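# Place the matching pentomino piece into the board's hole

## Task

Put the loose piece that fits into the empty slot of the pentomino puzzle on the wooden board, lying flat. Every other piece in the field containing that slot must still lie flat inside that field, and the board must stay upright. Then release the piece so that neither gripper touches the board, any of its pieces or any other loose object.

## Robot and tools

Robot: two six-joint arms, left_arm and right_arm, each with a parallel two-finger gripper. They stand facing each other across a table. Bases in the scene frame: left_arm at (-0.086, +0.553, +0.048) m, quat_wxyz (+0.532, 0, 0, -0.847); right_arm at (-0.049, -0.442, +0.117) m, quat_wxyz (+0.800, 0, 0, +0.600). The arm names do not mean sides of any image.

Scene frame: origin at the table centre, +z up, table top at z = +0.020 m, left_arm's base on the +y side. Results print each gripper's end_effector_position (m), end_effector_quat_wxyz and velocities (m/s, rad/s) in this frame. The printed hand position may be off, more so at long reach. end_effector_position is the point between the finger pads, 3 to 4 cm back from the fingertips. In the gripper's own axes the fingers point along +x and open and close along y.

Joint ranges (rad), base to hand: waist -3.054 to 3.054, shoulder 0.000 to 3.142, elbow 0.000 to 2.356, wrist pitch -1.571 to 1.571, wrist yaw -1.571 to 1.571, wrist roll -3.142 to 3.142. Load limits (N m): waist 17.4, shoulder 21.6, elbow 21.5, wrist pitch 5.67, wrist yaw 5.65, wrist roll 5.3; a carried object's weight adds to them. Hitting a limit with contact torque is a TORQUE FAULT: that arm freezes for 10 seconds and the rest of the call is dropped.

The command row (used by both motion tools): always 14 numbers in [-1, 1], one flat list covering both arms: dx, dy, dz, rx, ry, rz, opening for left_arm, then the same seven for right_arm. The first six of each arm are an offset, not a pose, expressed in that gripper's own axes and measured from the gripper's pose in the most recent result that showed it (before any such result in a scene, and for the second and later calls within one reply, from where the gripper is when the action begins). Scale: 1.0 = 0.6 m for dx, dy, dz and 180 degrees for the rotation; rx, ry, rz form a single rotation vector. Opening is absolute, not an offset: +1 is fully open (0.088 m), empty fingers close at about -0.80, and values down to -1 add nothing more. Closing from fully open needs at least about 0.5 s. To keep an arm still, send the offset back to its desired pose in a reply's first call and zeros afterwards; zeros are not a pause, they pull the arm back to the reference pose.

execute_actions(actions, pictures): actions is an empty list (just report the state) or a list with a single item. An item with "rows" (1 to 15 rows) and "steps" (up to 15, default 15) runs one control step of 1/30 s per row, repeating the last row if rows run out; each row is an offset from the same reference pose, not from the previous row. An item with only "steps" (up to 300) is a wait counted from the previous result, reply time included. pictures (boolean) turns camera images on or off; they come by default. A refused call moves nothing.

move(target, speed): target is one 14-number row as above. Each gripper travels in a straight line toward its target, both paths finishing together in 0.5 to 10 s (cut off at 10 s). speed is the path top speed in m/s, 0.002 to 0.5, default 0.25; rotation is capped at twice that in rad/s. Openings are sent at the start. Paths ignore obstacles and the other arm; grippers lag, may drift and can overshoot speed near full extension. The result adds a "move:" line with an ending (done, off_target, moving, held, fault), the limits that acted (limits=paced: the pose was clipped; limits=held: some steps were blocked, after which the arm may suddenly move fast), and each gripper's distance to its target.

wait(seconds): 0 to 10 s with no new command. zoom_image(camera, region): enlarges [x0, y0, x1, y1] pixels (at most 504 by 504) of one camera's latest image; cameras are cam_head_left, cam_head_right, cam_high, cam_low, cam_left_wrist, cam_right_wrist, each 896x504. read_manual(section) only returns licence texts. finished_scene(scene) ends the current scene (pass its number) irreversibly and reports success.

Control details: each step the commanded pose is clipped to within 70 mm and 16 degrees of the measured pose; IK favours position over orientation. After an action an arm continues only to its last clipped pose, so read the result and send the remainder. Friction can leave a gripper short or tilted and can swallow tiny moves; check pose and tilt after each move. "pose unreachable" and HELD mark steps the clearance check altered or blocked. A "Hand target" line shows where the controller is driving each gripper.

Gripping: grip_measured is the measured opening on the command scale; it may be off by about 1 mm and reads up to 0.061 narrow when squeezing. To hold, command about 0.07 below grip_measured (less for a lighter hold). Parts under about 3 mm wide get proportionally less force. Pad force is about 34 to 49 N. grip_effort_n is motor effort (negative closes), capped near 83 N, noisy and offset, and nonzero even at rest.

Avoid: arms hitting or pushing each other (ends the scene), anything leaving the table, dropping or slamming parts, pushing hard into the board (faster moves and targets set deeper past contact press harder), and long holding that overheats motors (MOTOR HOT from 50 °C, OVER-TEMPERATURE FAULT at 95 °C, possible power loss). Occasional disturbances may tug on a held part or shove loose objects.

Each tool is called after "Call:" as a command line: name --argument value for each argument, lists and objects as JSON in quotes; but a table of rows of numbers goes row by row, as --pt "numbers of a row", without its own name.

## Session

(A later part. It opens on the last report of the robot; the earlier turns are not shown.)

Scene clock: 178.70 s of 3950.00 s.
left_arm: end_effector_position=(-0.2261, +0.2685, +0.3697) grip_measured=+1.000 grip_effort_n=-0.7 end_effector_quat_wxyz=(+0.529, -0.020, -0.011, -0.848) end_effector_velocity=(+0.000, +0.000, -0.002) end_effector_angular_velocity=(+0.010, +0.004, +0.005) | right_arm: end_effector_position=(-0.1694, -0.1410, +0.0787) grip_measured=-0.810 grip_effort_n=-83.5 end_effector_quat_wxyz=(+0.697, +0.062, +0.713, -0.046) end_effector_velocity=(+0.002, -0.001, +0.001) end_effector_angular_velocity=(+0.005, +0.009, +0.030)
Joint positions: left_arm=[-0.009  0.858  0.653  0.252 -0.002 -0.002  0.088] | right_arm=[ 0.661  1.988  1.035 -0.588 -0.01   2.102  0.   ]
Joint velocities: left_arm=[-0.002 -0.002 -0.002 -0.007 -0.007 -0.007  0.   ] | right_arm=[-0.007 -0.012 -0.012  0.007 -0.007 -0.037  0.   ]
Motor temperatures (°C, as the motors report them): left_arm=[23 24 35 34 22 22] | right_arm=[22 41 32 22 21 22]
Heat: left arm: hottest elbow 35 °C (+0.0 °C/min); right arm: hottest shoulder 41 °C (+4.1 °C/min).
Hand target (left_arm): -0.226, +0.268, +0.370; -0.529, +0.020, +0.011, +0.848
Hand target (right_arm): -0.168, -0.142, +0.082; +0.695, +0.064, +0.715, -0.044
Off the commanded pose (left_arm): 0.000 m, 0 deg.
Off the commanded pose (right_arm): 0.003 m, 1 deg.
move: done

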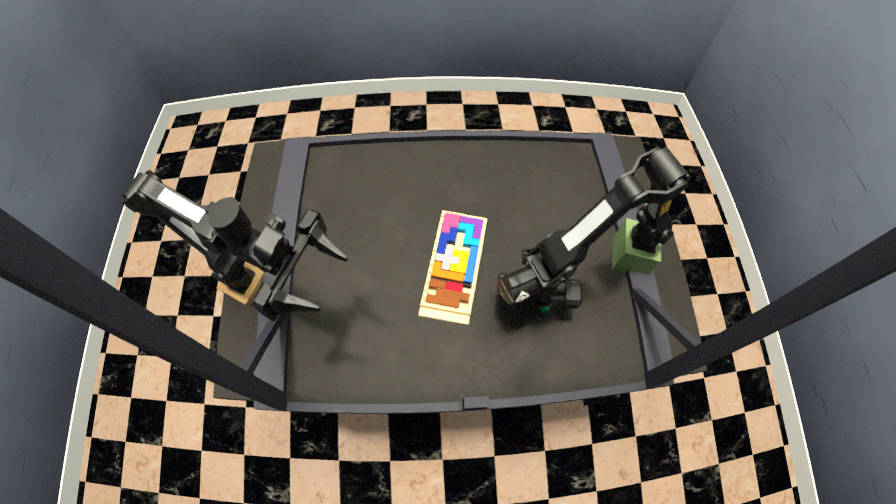

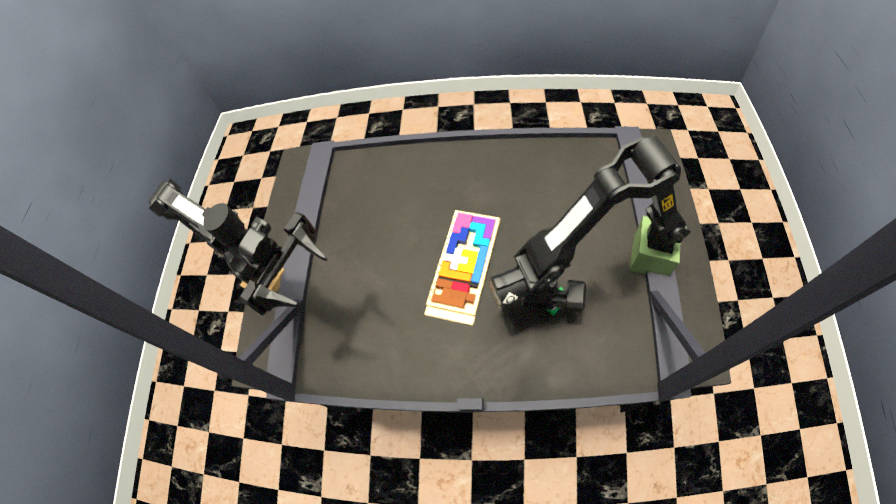

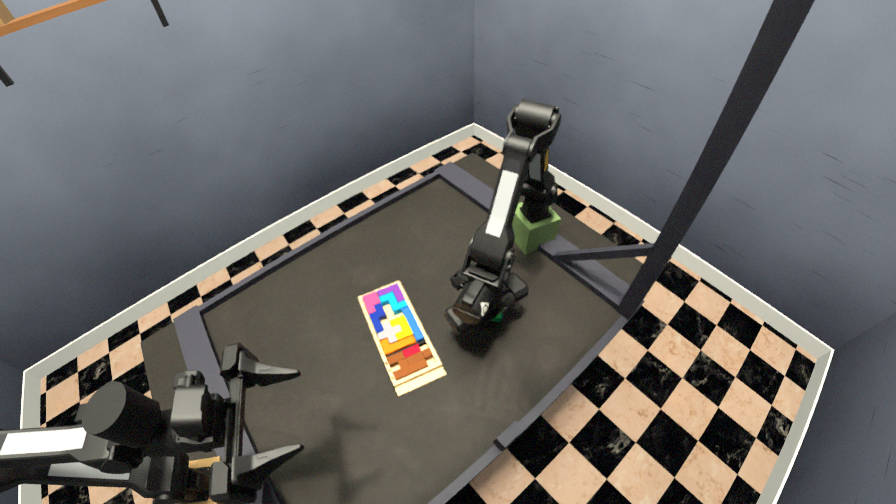

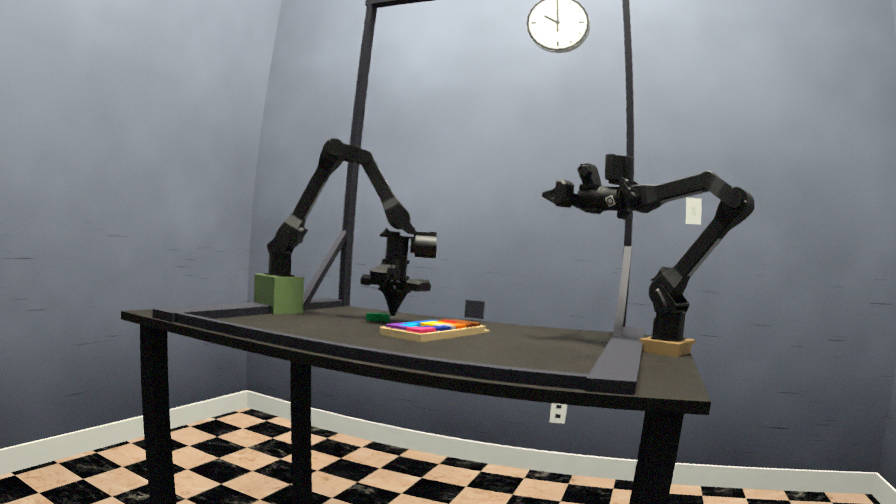

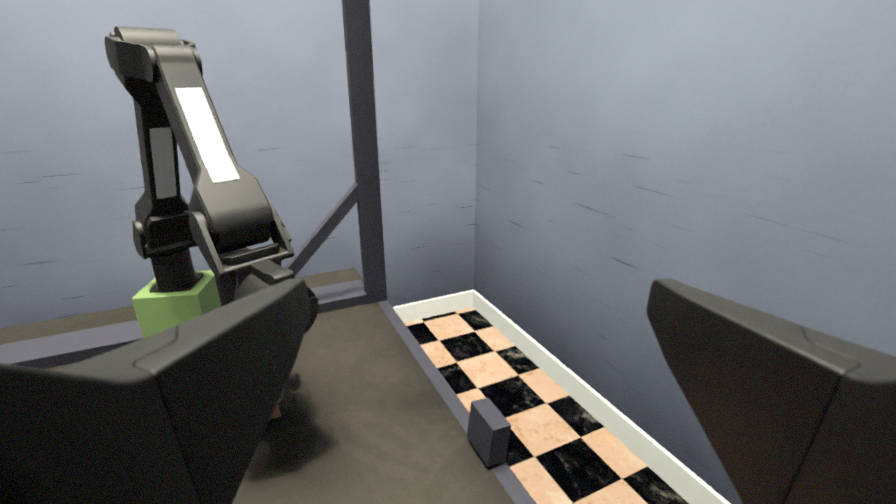

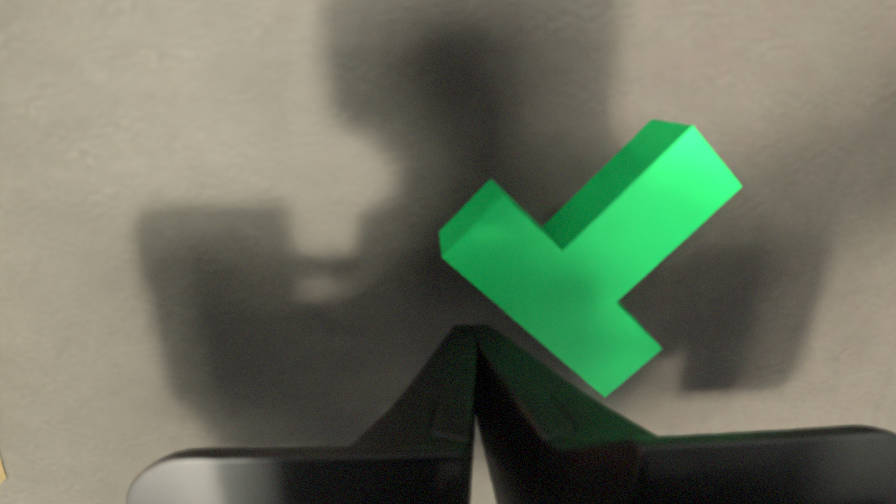

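Call:
move --target '[0,0,0,0,0,0,1,-0.07,0,0,0,0,0,1]'

Call:
move --target '[0,0,0,0,0,0,1,0,-0.052,0.042,0.27,0,0,1]'

Scene clock: 189.60 s of 3950.00 s.
left_arm: end_effector_position=(-0.2261, +0.2685, +0.3697) grip_measured=+1.000 grip_effort_n=-1.2 end_effector_quat_wxyz=(+0.529, -0.020, -0.011, -0.848) end_effector_velocity=(+0.003, +0.000, -0.006) end_effector_angular_velocity=(+0.023, -0.002, +0.019) | right_arm: end_effector_position=(-0.1667, -0.1467, +0.1135) grip_measured=+0.983 grip_effort_n=16.5 end_effector_quat_wxyz=(+0.701, +0.054, +0.709, -0.054) end_effector_velocity=(+0.004, -0.002, +0.003) end_effector_angular_velocity=(-0.009, -0.011, -0.015)
Joint positions: left_arm=[-0.009  0.858  0.653  0.252 -0.002 -0.002  0.088] | right_arm=[ 0.66   1.902  1.081 -0.745 -0.01   2.1    0.087]
Joint velocities: left_arm=[-0.002 -0.007 -0.007 -0.022 -0.022 -0.007  0.   ] | right_arm=[-0.007 -0.007  0.002 -0.022  0.007  0.007  0.001]
Motor temperatures (°C, as the motors report them): left_arm=[23 24 35 34 22 22] | right_arm=[22 41 31 22 21 22]
Heat: left arm: hottest elbow 35 °C (+0.0 °C/min); right arm: hottest shoulder 41 °C (+3.0 °C/min).
Hand target (left_arm): -0.226, +0.268, +0.370; -0.529, +0.020, +0.011, +0.848
Hand target (right_arm): -0.169, -0.142, +0.121; +0.697, +0.062, +0.713, -0.046
Off the commanded pose (left_arm): 0.000 m, 0 deg.
Off the commanded pose (right_arm): 0.009 m, 1 deg.
After step 90, 7.00 s passed at rest.
move: off_target (right_arm)

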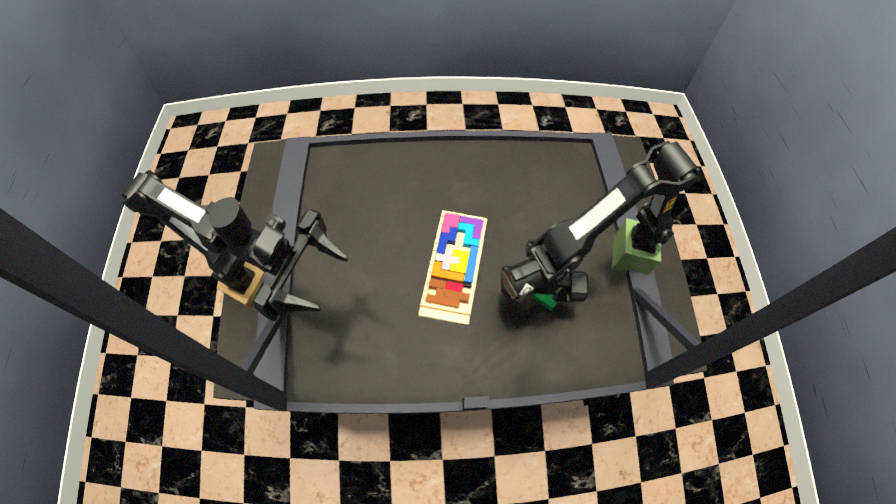

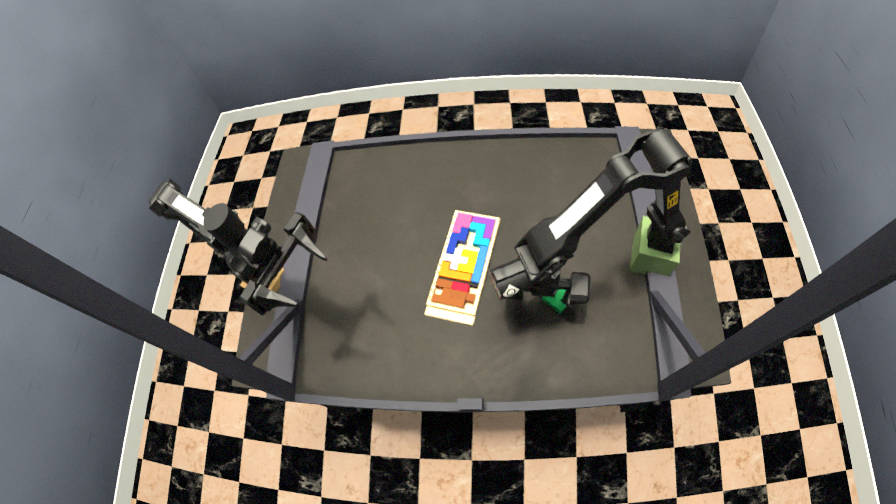

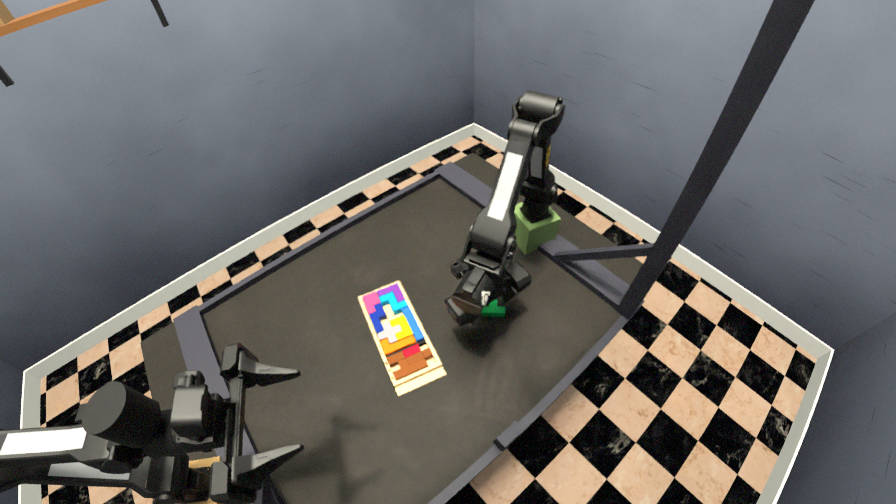

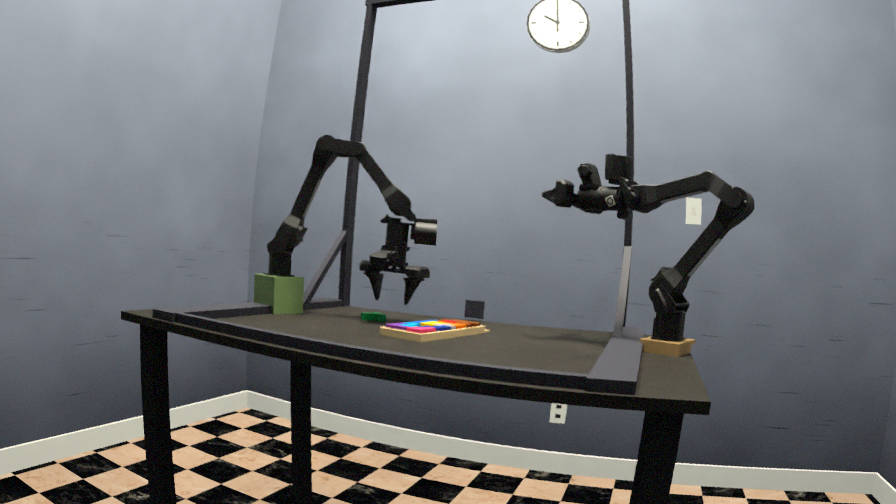

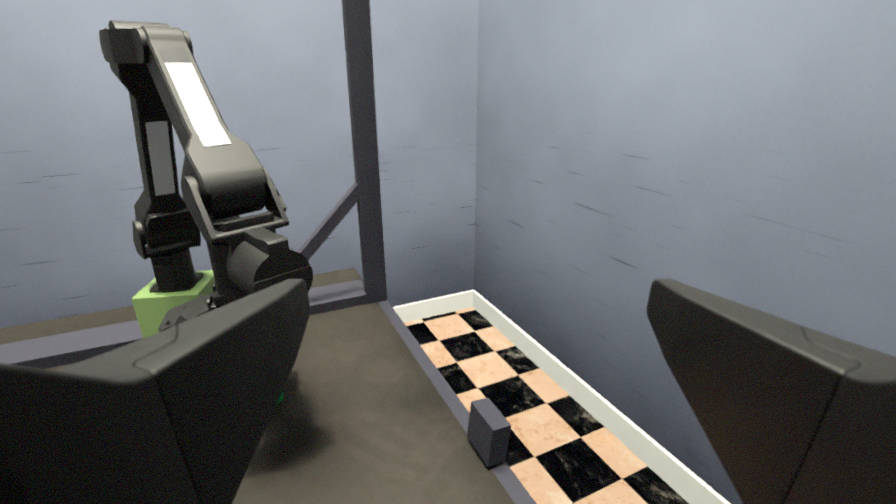

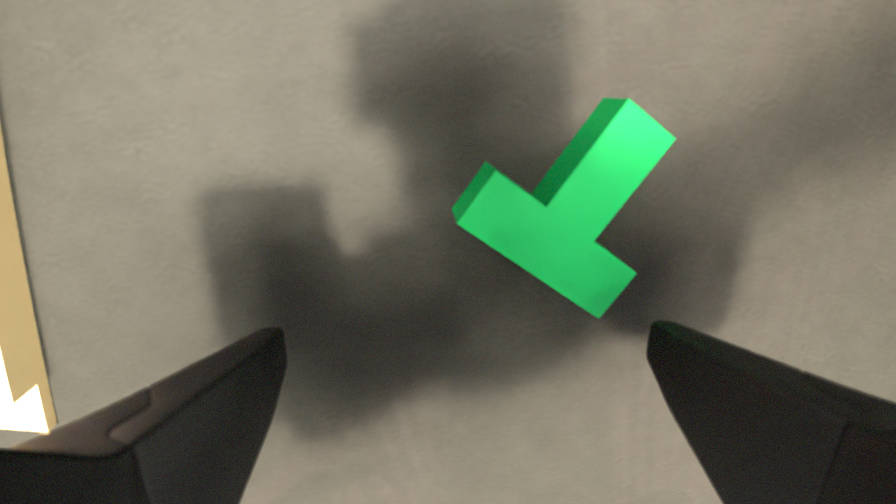

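Scene clock: 191.80 s of 3950.00 s.
left_arm: end_effector_position=(-0.2261, +0.2685, +0.3697) grip_measured=+1.000 grip_effort_n=-1.2 end_effector_quat_wxyz=(+0.529, -0.020, -0.011, -0.848) end_effector_velocity=(+0.002, -0.001, -0.002) end_effector_angular_velocity=(+0.010, +0.004, +0.019) | right_arm: end_effector_position=(-0.1479, -0.1800, +0.1119) grip_measured=+0.985 grip_effort_n=16.0 end_effector_quat_wxyz=(+0.620, +0.334, +0.624, -0.339) end_effector_velocity=(-0.005, -0.000, +0.001) end_effector_angular_velocity=(-0.002, +0.038, -0.024)
Joint positions: left_arm=[-0.009  0.858  0.653  0.252 -0.002 -0.002  0.088] | right_arm=[ 0.641  1.785  0.917 -0.704 -0.01   2.921  0.087]
Joint velocities: left_arm=[-0.002 -0.002 -0.002 -0.007 -0.022 -0.007  0.   ] | right_arm=[-0.002 -0.007 -0.002  0.007 -0.037  0.022  0.   ]
Motor temperatures (°C, as the motors report them): left_arm=[23 24 35 34 22 22] | right_arm=[22 41 31 22 21 22]
Heat: left arm: hottest elbow 35 °C (+0.0 °C/min); right arm: hottest shoulder 41 °C (+3.0 °C/min).
Hand target (left_arm): -0.226, +0.268, +0.370; -0.529, +0.020, +0.011, +0.848
Hand target (right_arm): -0.146, -0.181, +0.113; +0.617, +0.338, +0.624, -0.341
Off the commanded pose (left_arm): 0.000 m, 0 deg.
Off the commanded pose (right_arm): 0.002 m, 1 deg.
move: done

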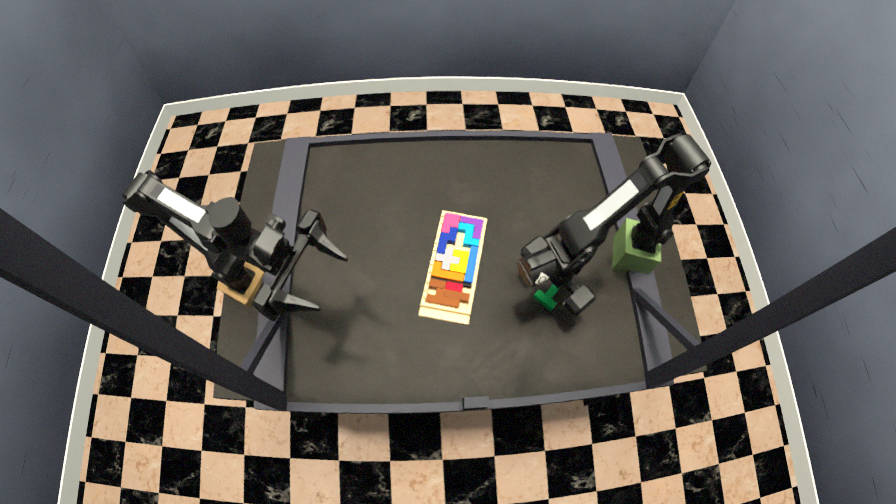

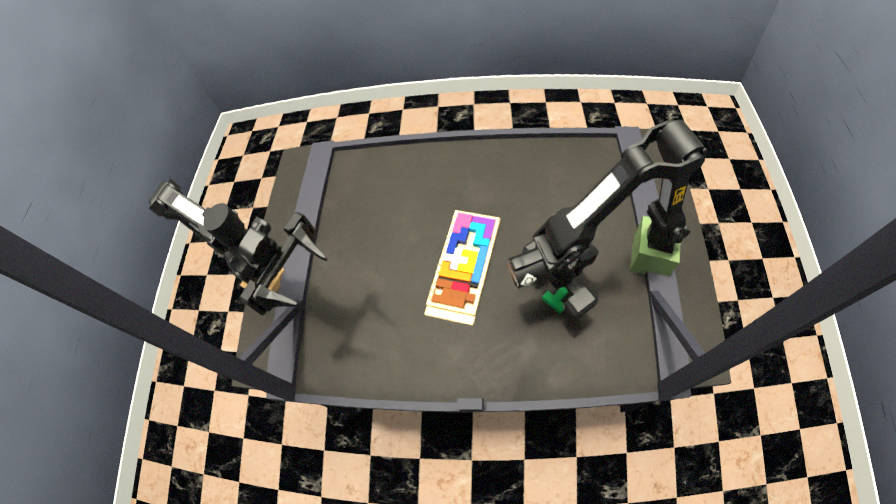

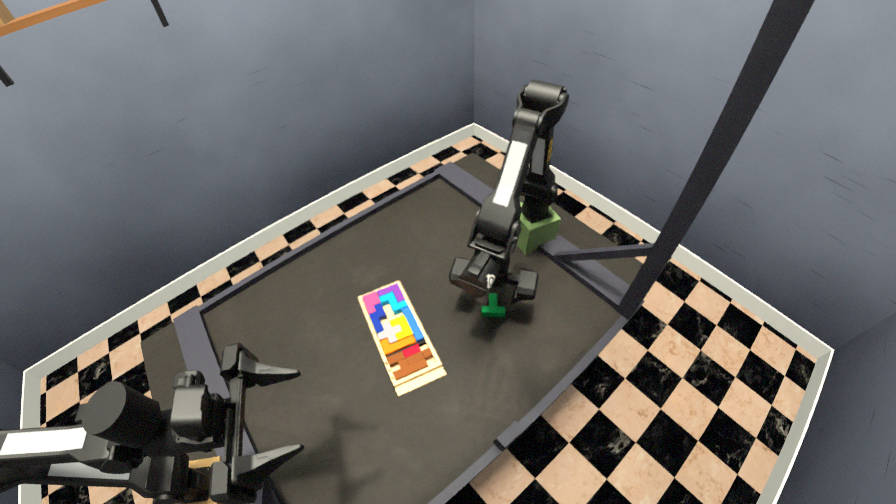

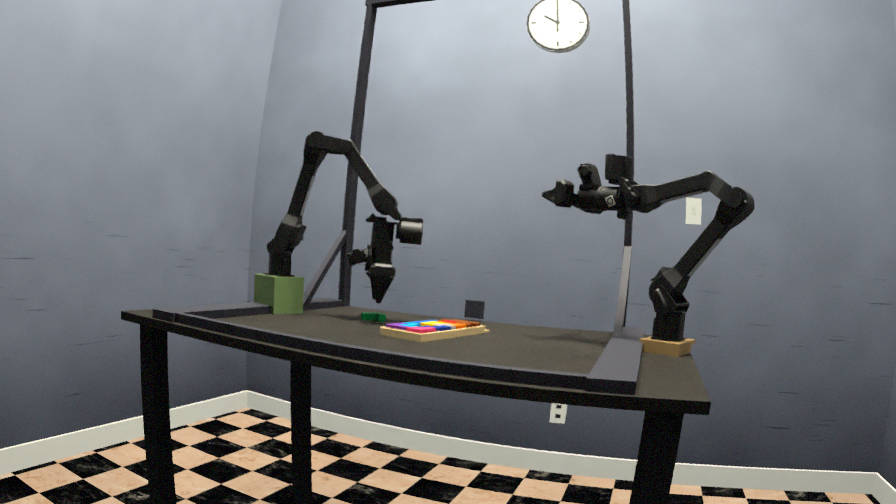

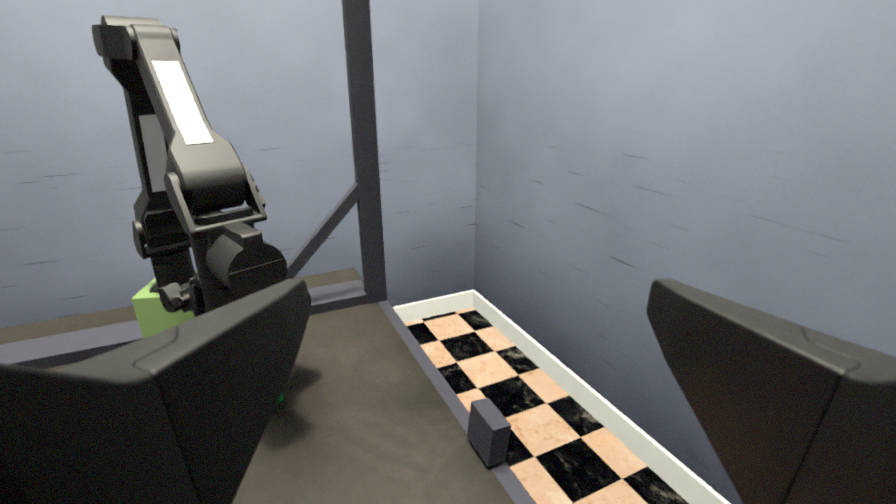

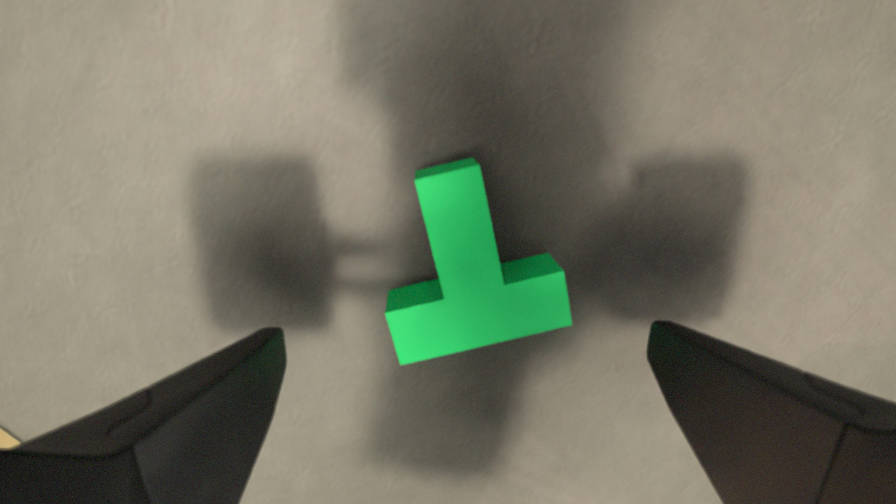

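Call:
move --target '[0,0,0,0,0,0,1,0.09,0.008,0.025,-0.055,0,0,1]' --speed 0.1

Scene clock: 200.93 s of 3950.00 s.
left_arm: end_effector_position=(-0.2261, +0.2685, +0.3697) grip_measured=+1.000 grip_effort_n=-0.7 end_effector_quat_wxyz=(+0.529, -0.020, -0.011, -0.848) end_effector_velocity=(+0.000, +0.000, -0.004) end_effector_angular_velocity=(+0.014, +0.001, +0.005) | right_arm: end_effector_position=(-0.1384, -0.1860, +0.0624) grip_measured=+0.985 grip_effort_n=16.0 end_effector_quat_wxyz=(+0.642, +0.284, +0.655, -0.280) end_effector_velocity=(+0.003, -0.001, -0.002) end_effector_angular_velocity=(+0.000, -0.008, -0.000)
Joint positions: left_arm=[-0.009  0.858  0.653  0.252 -0.002 -0.002  0.088] | right_arm=[ 0.616  1.888  0.792 -0.458 -0.01   2.724  0.087]
Joint velocities: left_arm=[-0.002 -0.002 -0.007 -0.007 -0.007 -0.007  0.   ] | right_arm=[-0.007  0.002 -0.007  0.007  0.007 -0.007 -0.   ]
Motor temperatures (°C, as the motors report them): left_arm=[23 24 36 34 22 22] | right_arm=[22 41 30 22 21 22]
Heat: left arm: hottest elbow 36 °C (+1.0 °C/min); right arm: hottest shoulder 41 °C (+2.0 °C/min).
Hand target (left_arm): -0.226, +0.268, +0.370; -0.529, +0.020, +0.011, +0.848
Hand target (right_arm): -0.136, -0.190, +0.058; +0.646, +0.279, +0.651, -0.284
Off the commanded pose (left_arm): 0.000 m, 0 deg.
Off the commanded pose (right_arm): 0.007 m, 1 deg.
After step 90, 4.83 s passed at rest.
move: done

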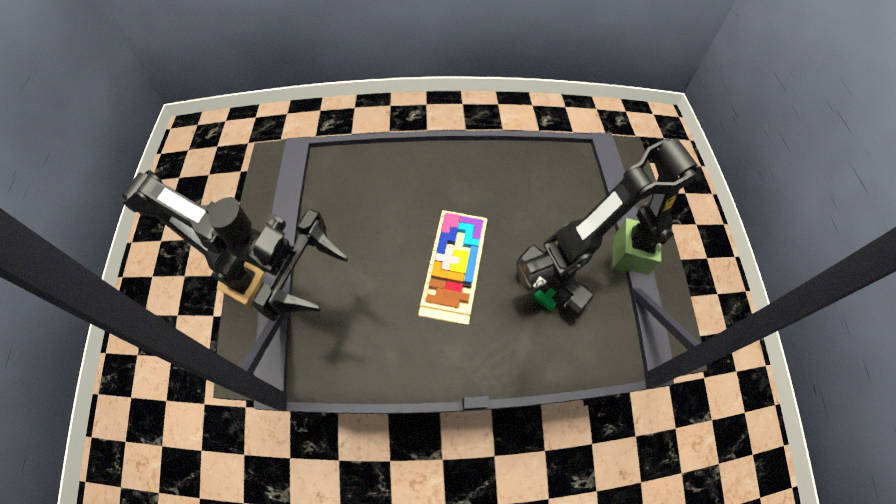

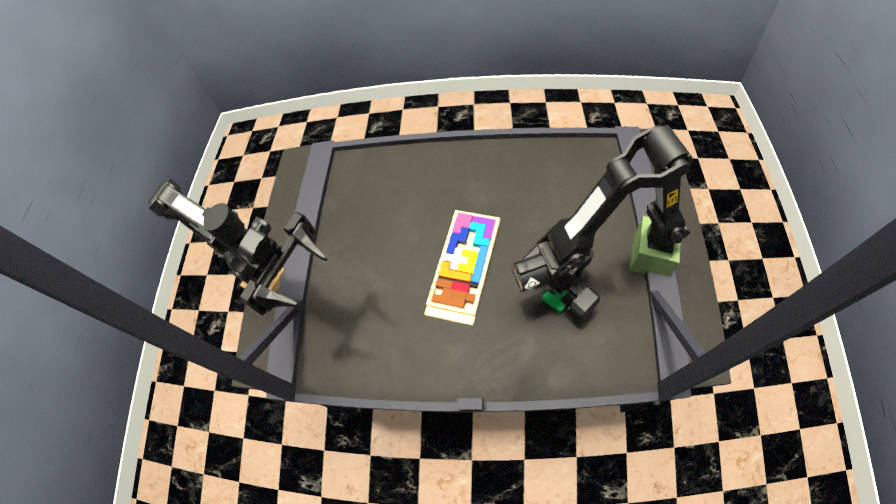

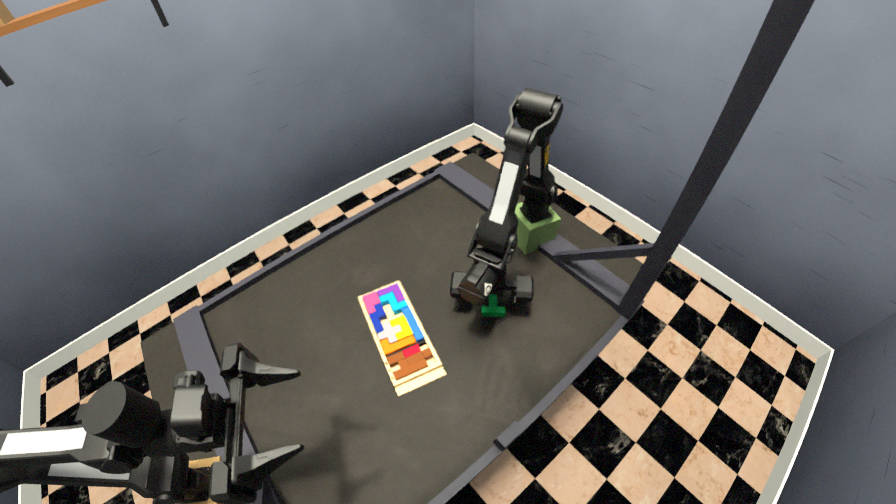

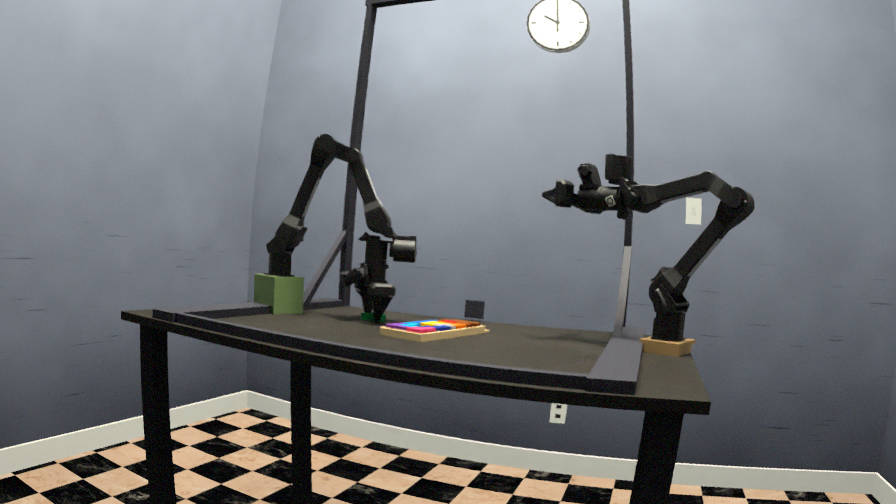

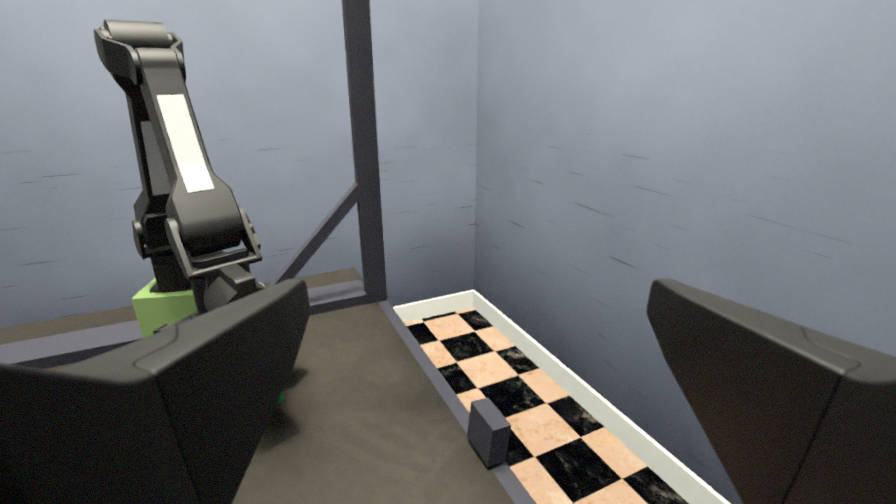

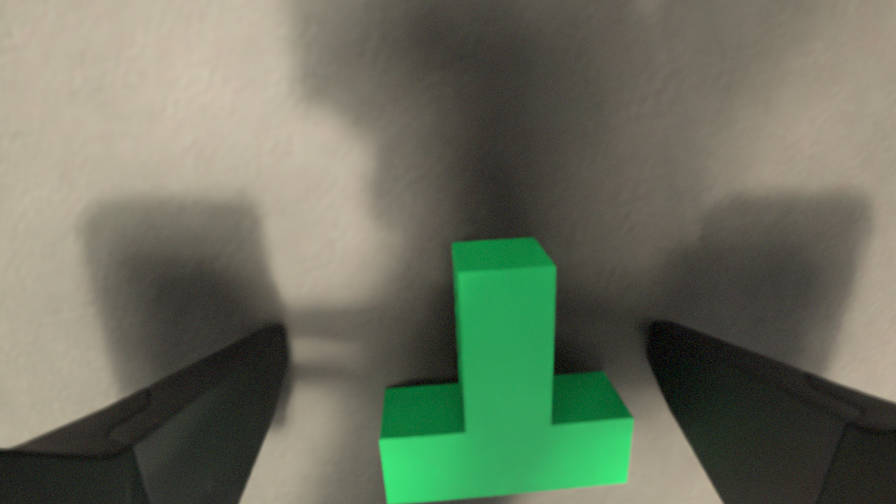

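Good. Close, then lift slowly.

Call:
execute_actions --actions '[{"rows":[[0,0,0,0,0,0,1,0,0,0,0,0,0,-0.7]],"steps":15}]' --pictures false

Call:
move --target '[0,0,0,0,0,0,1,-0.12,0,0,0,0,0,-0.7]' --speed 0.1

Scene clock: 209.87 s of 3950.00 s.
left_arm: end_effector_position=(-0.2261, +0.2685, +0.3697) grip_measured=+1.000 grip_effort_n=-1.2 end_effector_quat_wxyz=(+0.529, -0.020, -0.011, -0.848) end_effector_velocity=(+0.000, +0.000, -0.002) end_effector_angular_velocity=(+0.004, -0.010, +0.005) | right_arm: end_effector_position=(-0.1384, -0.1861, +0.0622) grip_measured=-0.474 grip_effort_n=-83.5 end_effector_quat_wxyz=(+0.642, +0.283, +0.655, -0.280) end_effector_velocity=(-0.001, +0.008, +0.000) end_effector_angular_velocity=(+0.037, +0.005, +0.005)
Joint positions: left_arm=[-0.009  0.858  0.653  0.252 -0.002 -0.002  0.088] | right_arm=[ 0.616  1.889  0.791 -0.457 -0.01   2.722  0.016]
Joint velocities: left_arm=[-0.002 -0.002 -0.002 -0.007 -0.007  0.007  0.   ] | right_arm=[-0.002 -0.002 -0.002  0.037  0.007 -0.007  0.127]
Motor temperatures (°C, as the motors report them): left_arm=[23 24 36 34 22 22] | right_arm=[22 39 29 22 21 22]
Heat: left arm: hottest elbow 36 °C (+1.0 °C/min); right arm: hottest shoulder 39 °C (+0.0 °C/min).
Hand target (left_arm): -0.226, +0.268, +0.370; -0.529, +0.020, +0.011, +0.848
Hand target (right_arm): -0.139, -0.186, +0.062; +0.642, +0.284, +0.655, -0.280
Off the commanded pose (left_arm): 0.000 m, 0 deg.
Off the commanded pose (right_arm): 0.000 m, 0 deg.
Steps of this call (steps 1 to 90: nothing new was sent; then 5.43 s passed at rest; steps 91 to 105: all 15 steps of this action). Readings (end_effector_position):
91: left_arm (-0.2261, +0.2685, +0.3697) | right_arm (-0.1385, -0.1858, +0.0622)
92: left_arm (-0.2261, +0.2685, +0.3697) | right_arm (-0.1385, -0.1858, +0.0622)
94: left_arm (-0.2261, +0.2685, +0.3697) | right_arm (-0.1385, -0.1858, +0.0622)
98: left_arm (-0.2261, +0.2685, +0.3697) | right_arm (-0.1385, -0.1858, +0.0622)
105: the state above

Scene clock: 211.37 s of 3950.00 s.
left_arm: end_effector_position=(-0.2261, +0.2685, +0.3697) grip_measured=+1.000 grip_effort_n=-1.6 end_effector_quat_wxyz=(+0.529, -0.020, -0.011, -0.848) end_effector_velocity=(-0.001, +0.002, -0.001) end_effector_angular_velocity=(+0.005, +0.005, -0.010) | right_arm: end_effector_position=(-0.1364, -0.1917, +0.1282) grip_measured=-0.463 grip_effort_n=-83.5 end_effector_quat_wxyz=(+0.648, +0.277, +0.649, -0.286) end_effector_velocity=(-0.004, -0.003, +0.003) end_effector_angular_velocity=(-0.019, +0.032, +0.005)
Joint positions: left_arm=[-0.009  0.858  0.653  0.252 -0.002 -0.002  0.088] | right_arm=[ 0.616  1.7    0.892 -0.77  -0.01   2.722  0.016]
Joint velocities: left_arm=[-0.002 -0.007 -0.002 -0.007  0.007 -0.007  0.   ] | right_arm=[-0.002 -0.007  0.007 -0.022 -0.037 -0.007 -0.   ]
Motor temperatures (°C, as the motors report them): left_arm=[23 24 36 34 22 22] | right_arm=[22 39 29 22 21 22]
Heat: left arm: hottest elbow 36 °C (+1.0 °C/min); right arm: hottest shoulder 39 °C (+0.0 °C/min).
Hand target (left_arm): -0.226, +0.268, +0.370; -0.529, +0.020, +0.011, +0.848
Hand target (right_arm): -0.138, -0.187, +0.134; +0.642, +0.283, +0.655, -0.280
Off the commanded pose (left_arm): 0.000 m, 0 deg.
Off the commanded pose (right_arm): 0.008 m, 1 deg.
move: done

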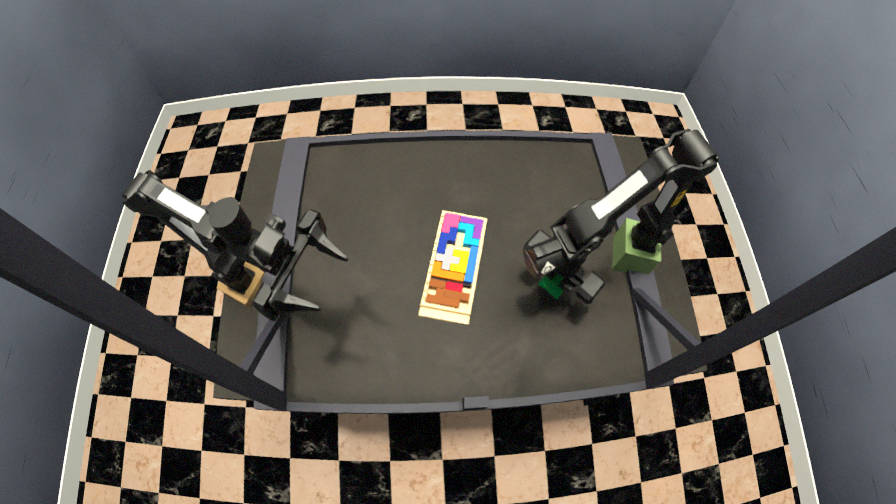

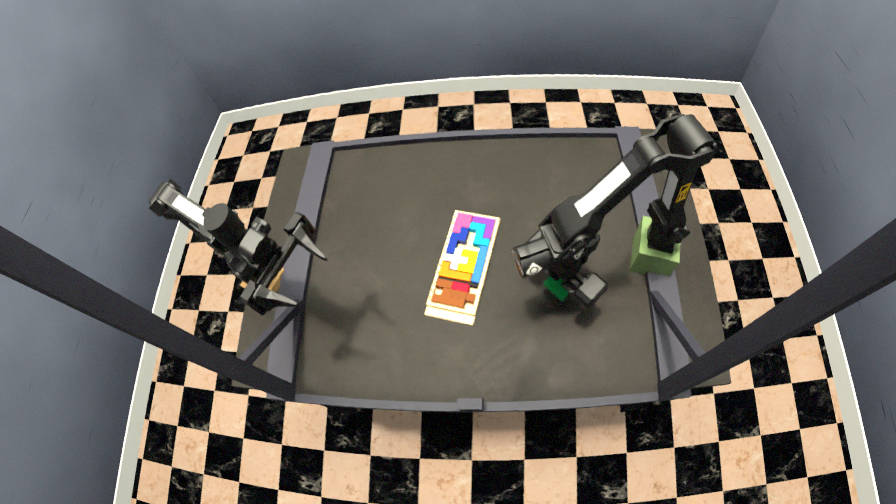

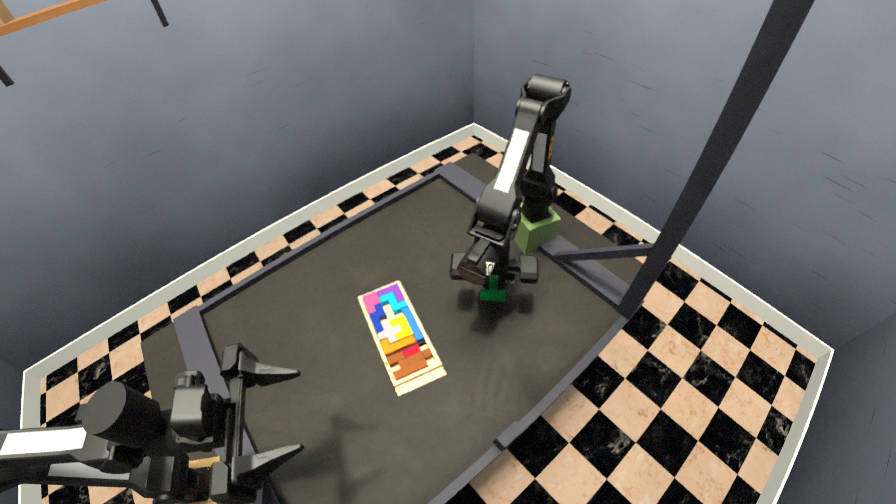

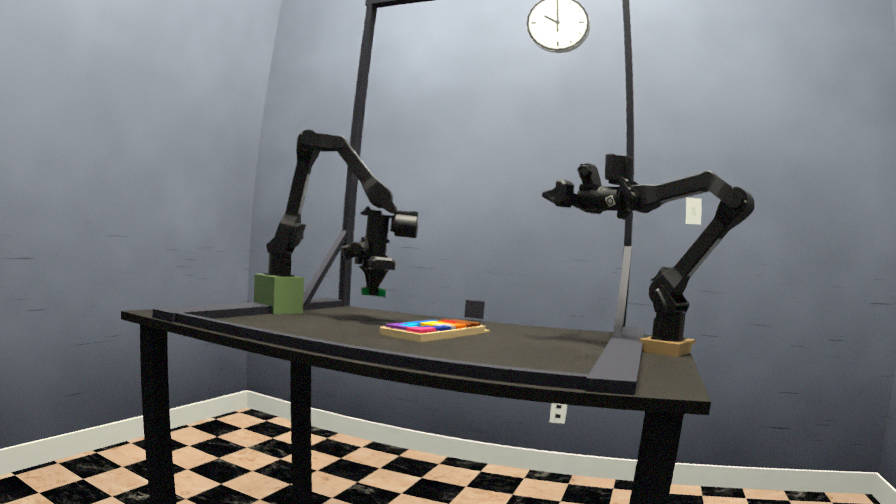

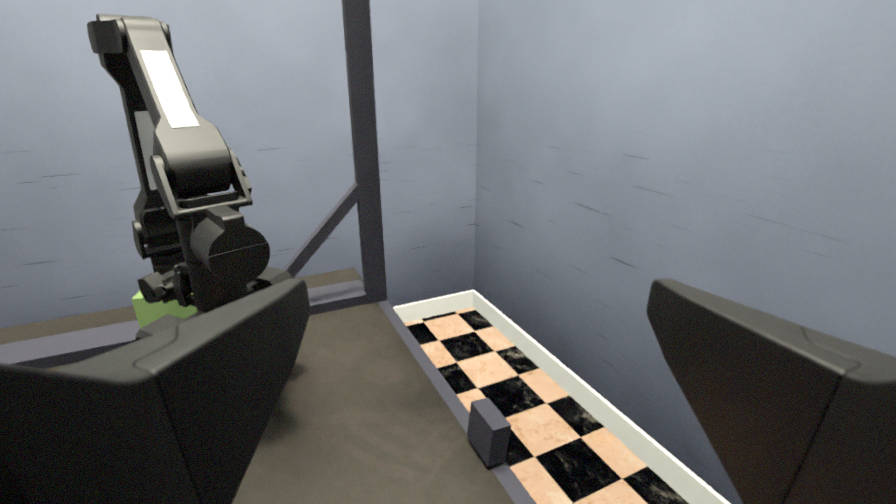

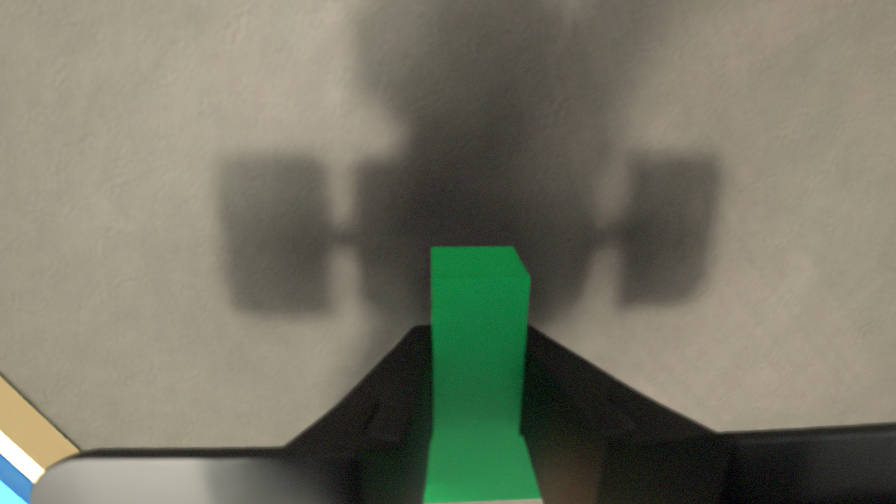

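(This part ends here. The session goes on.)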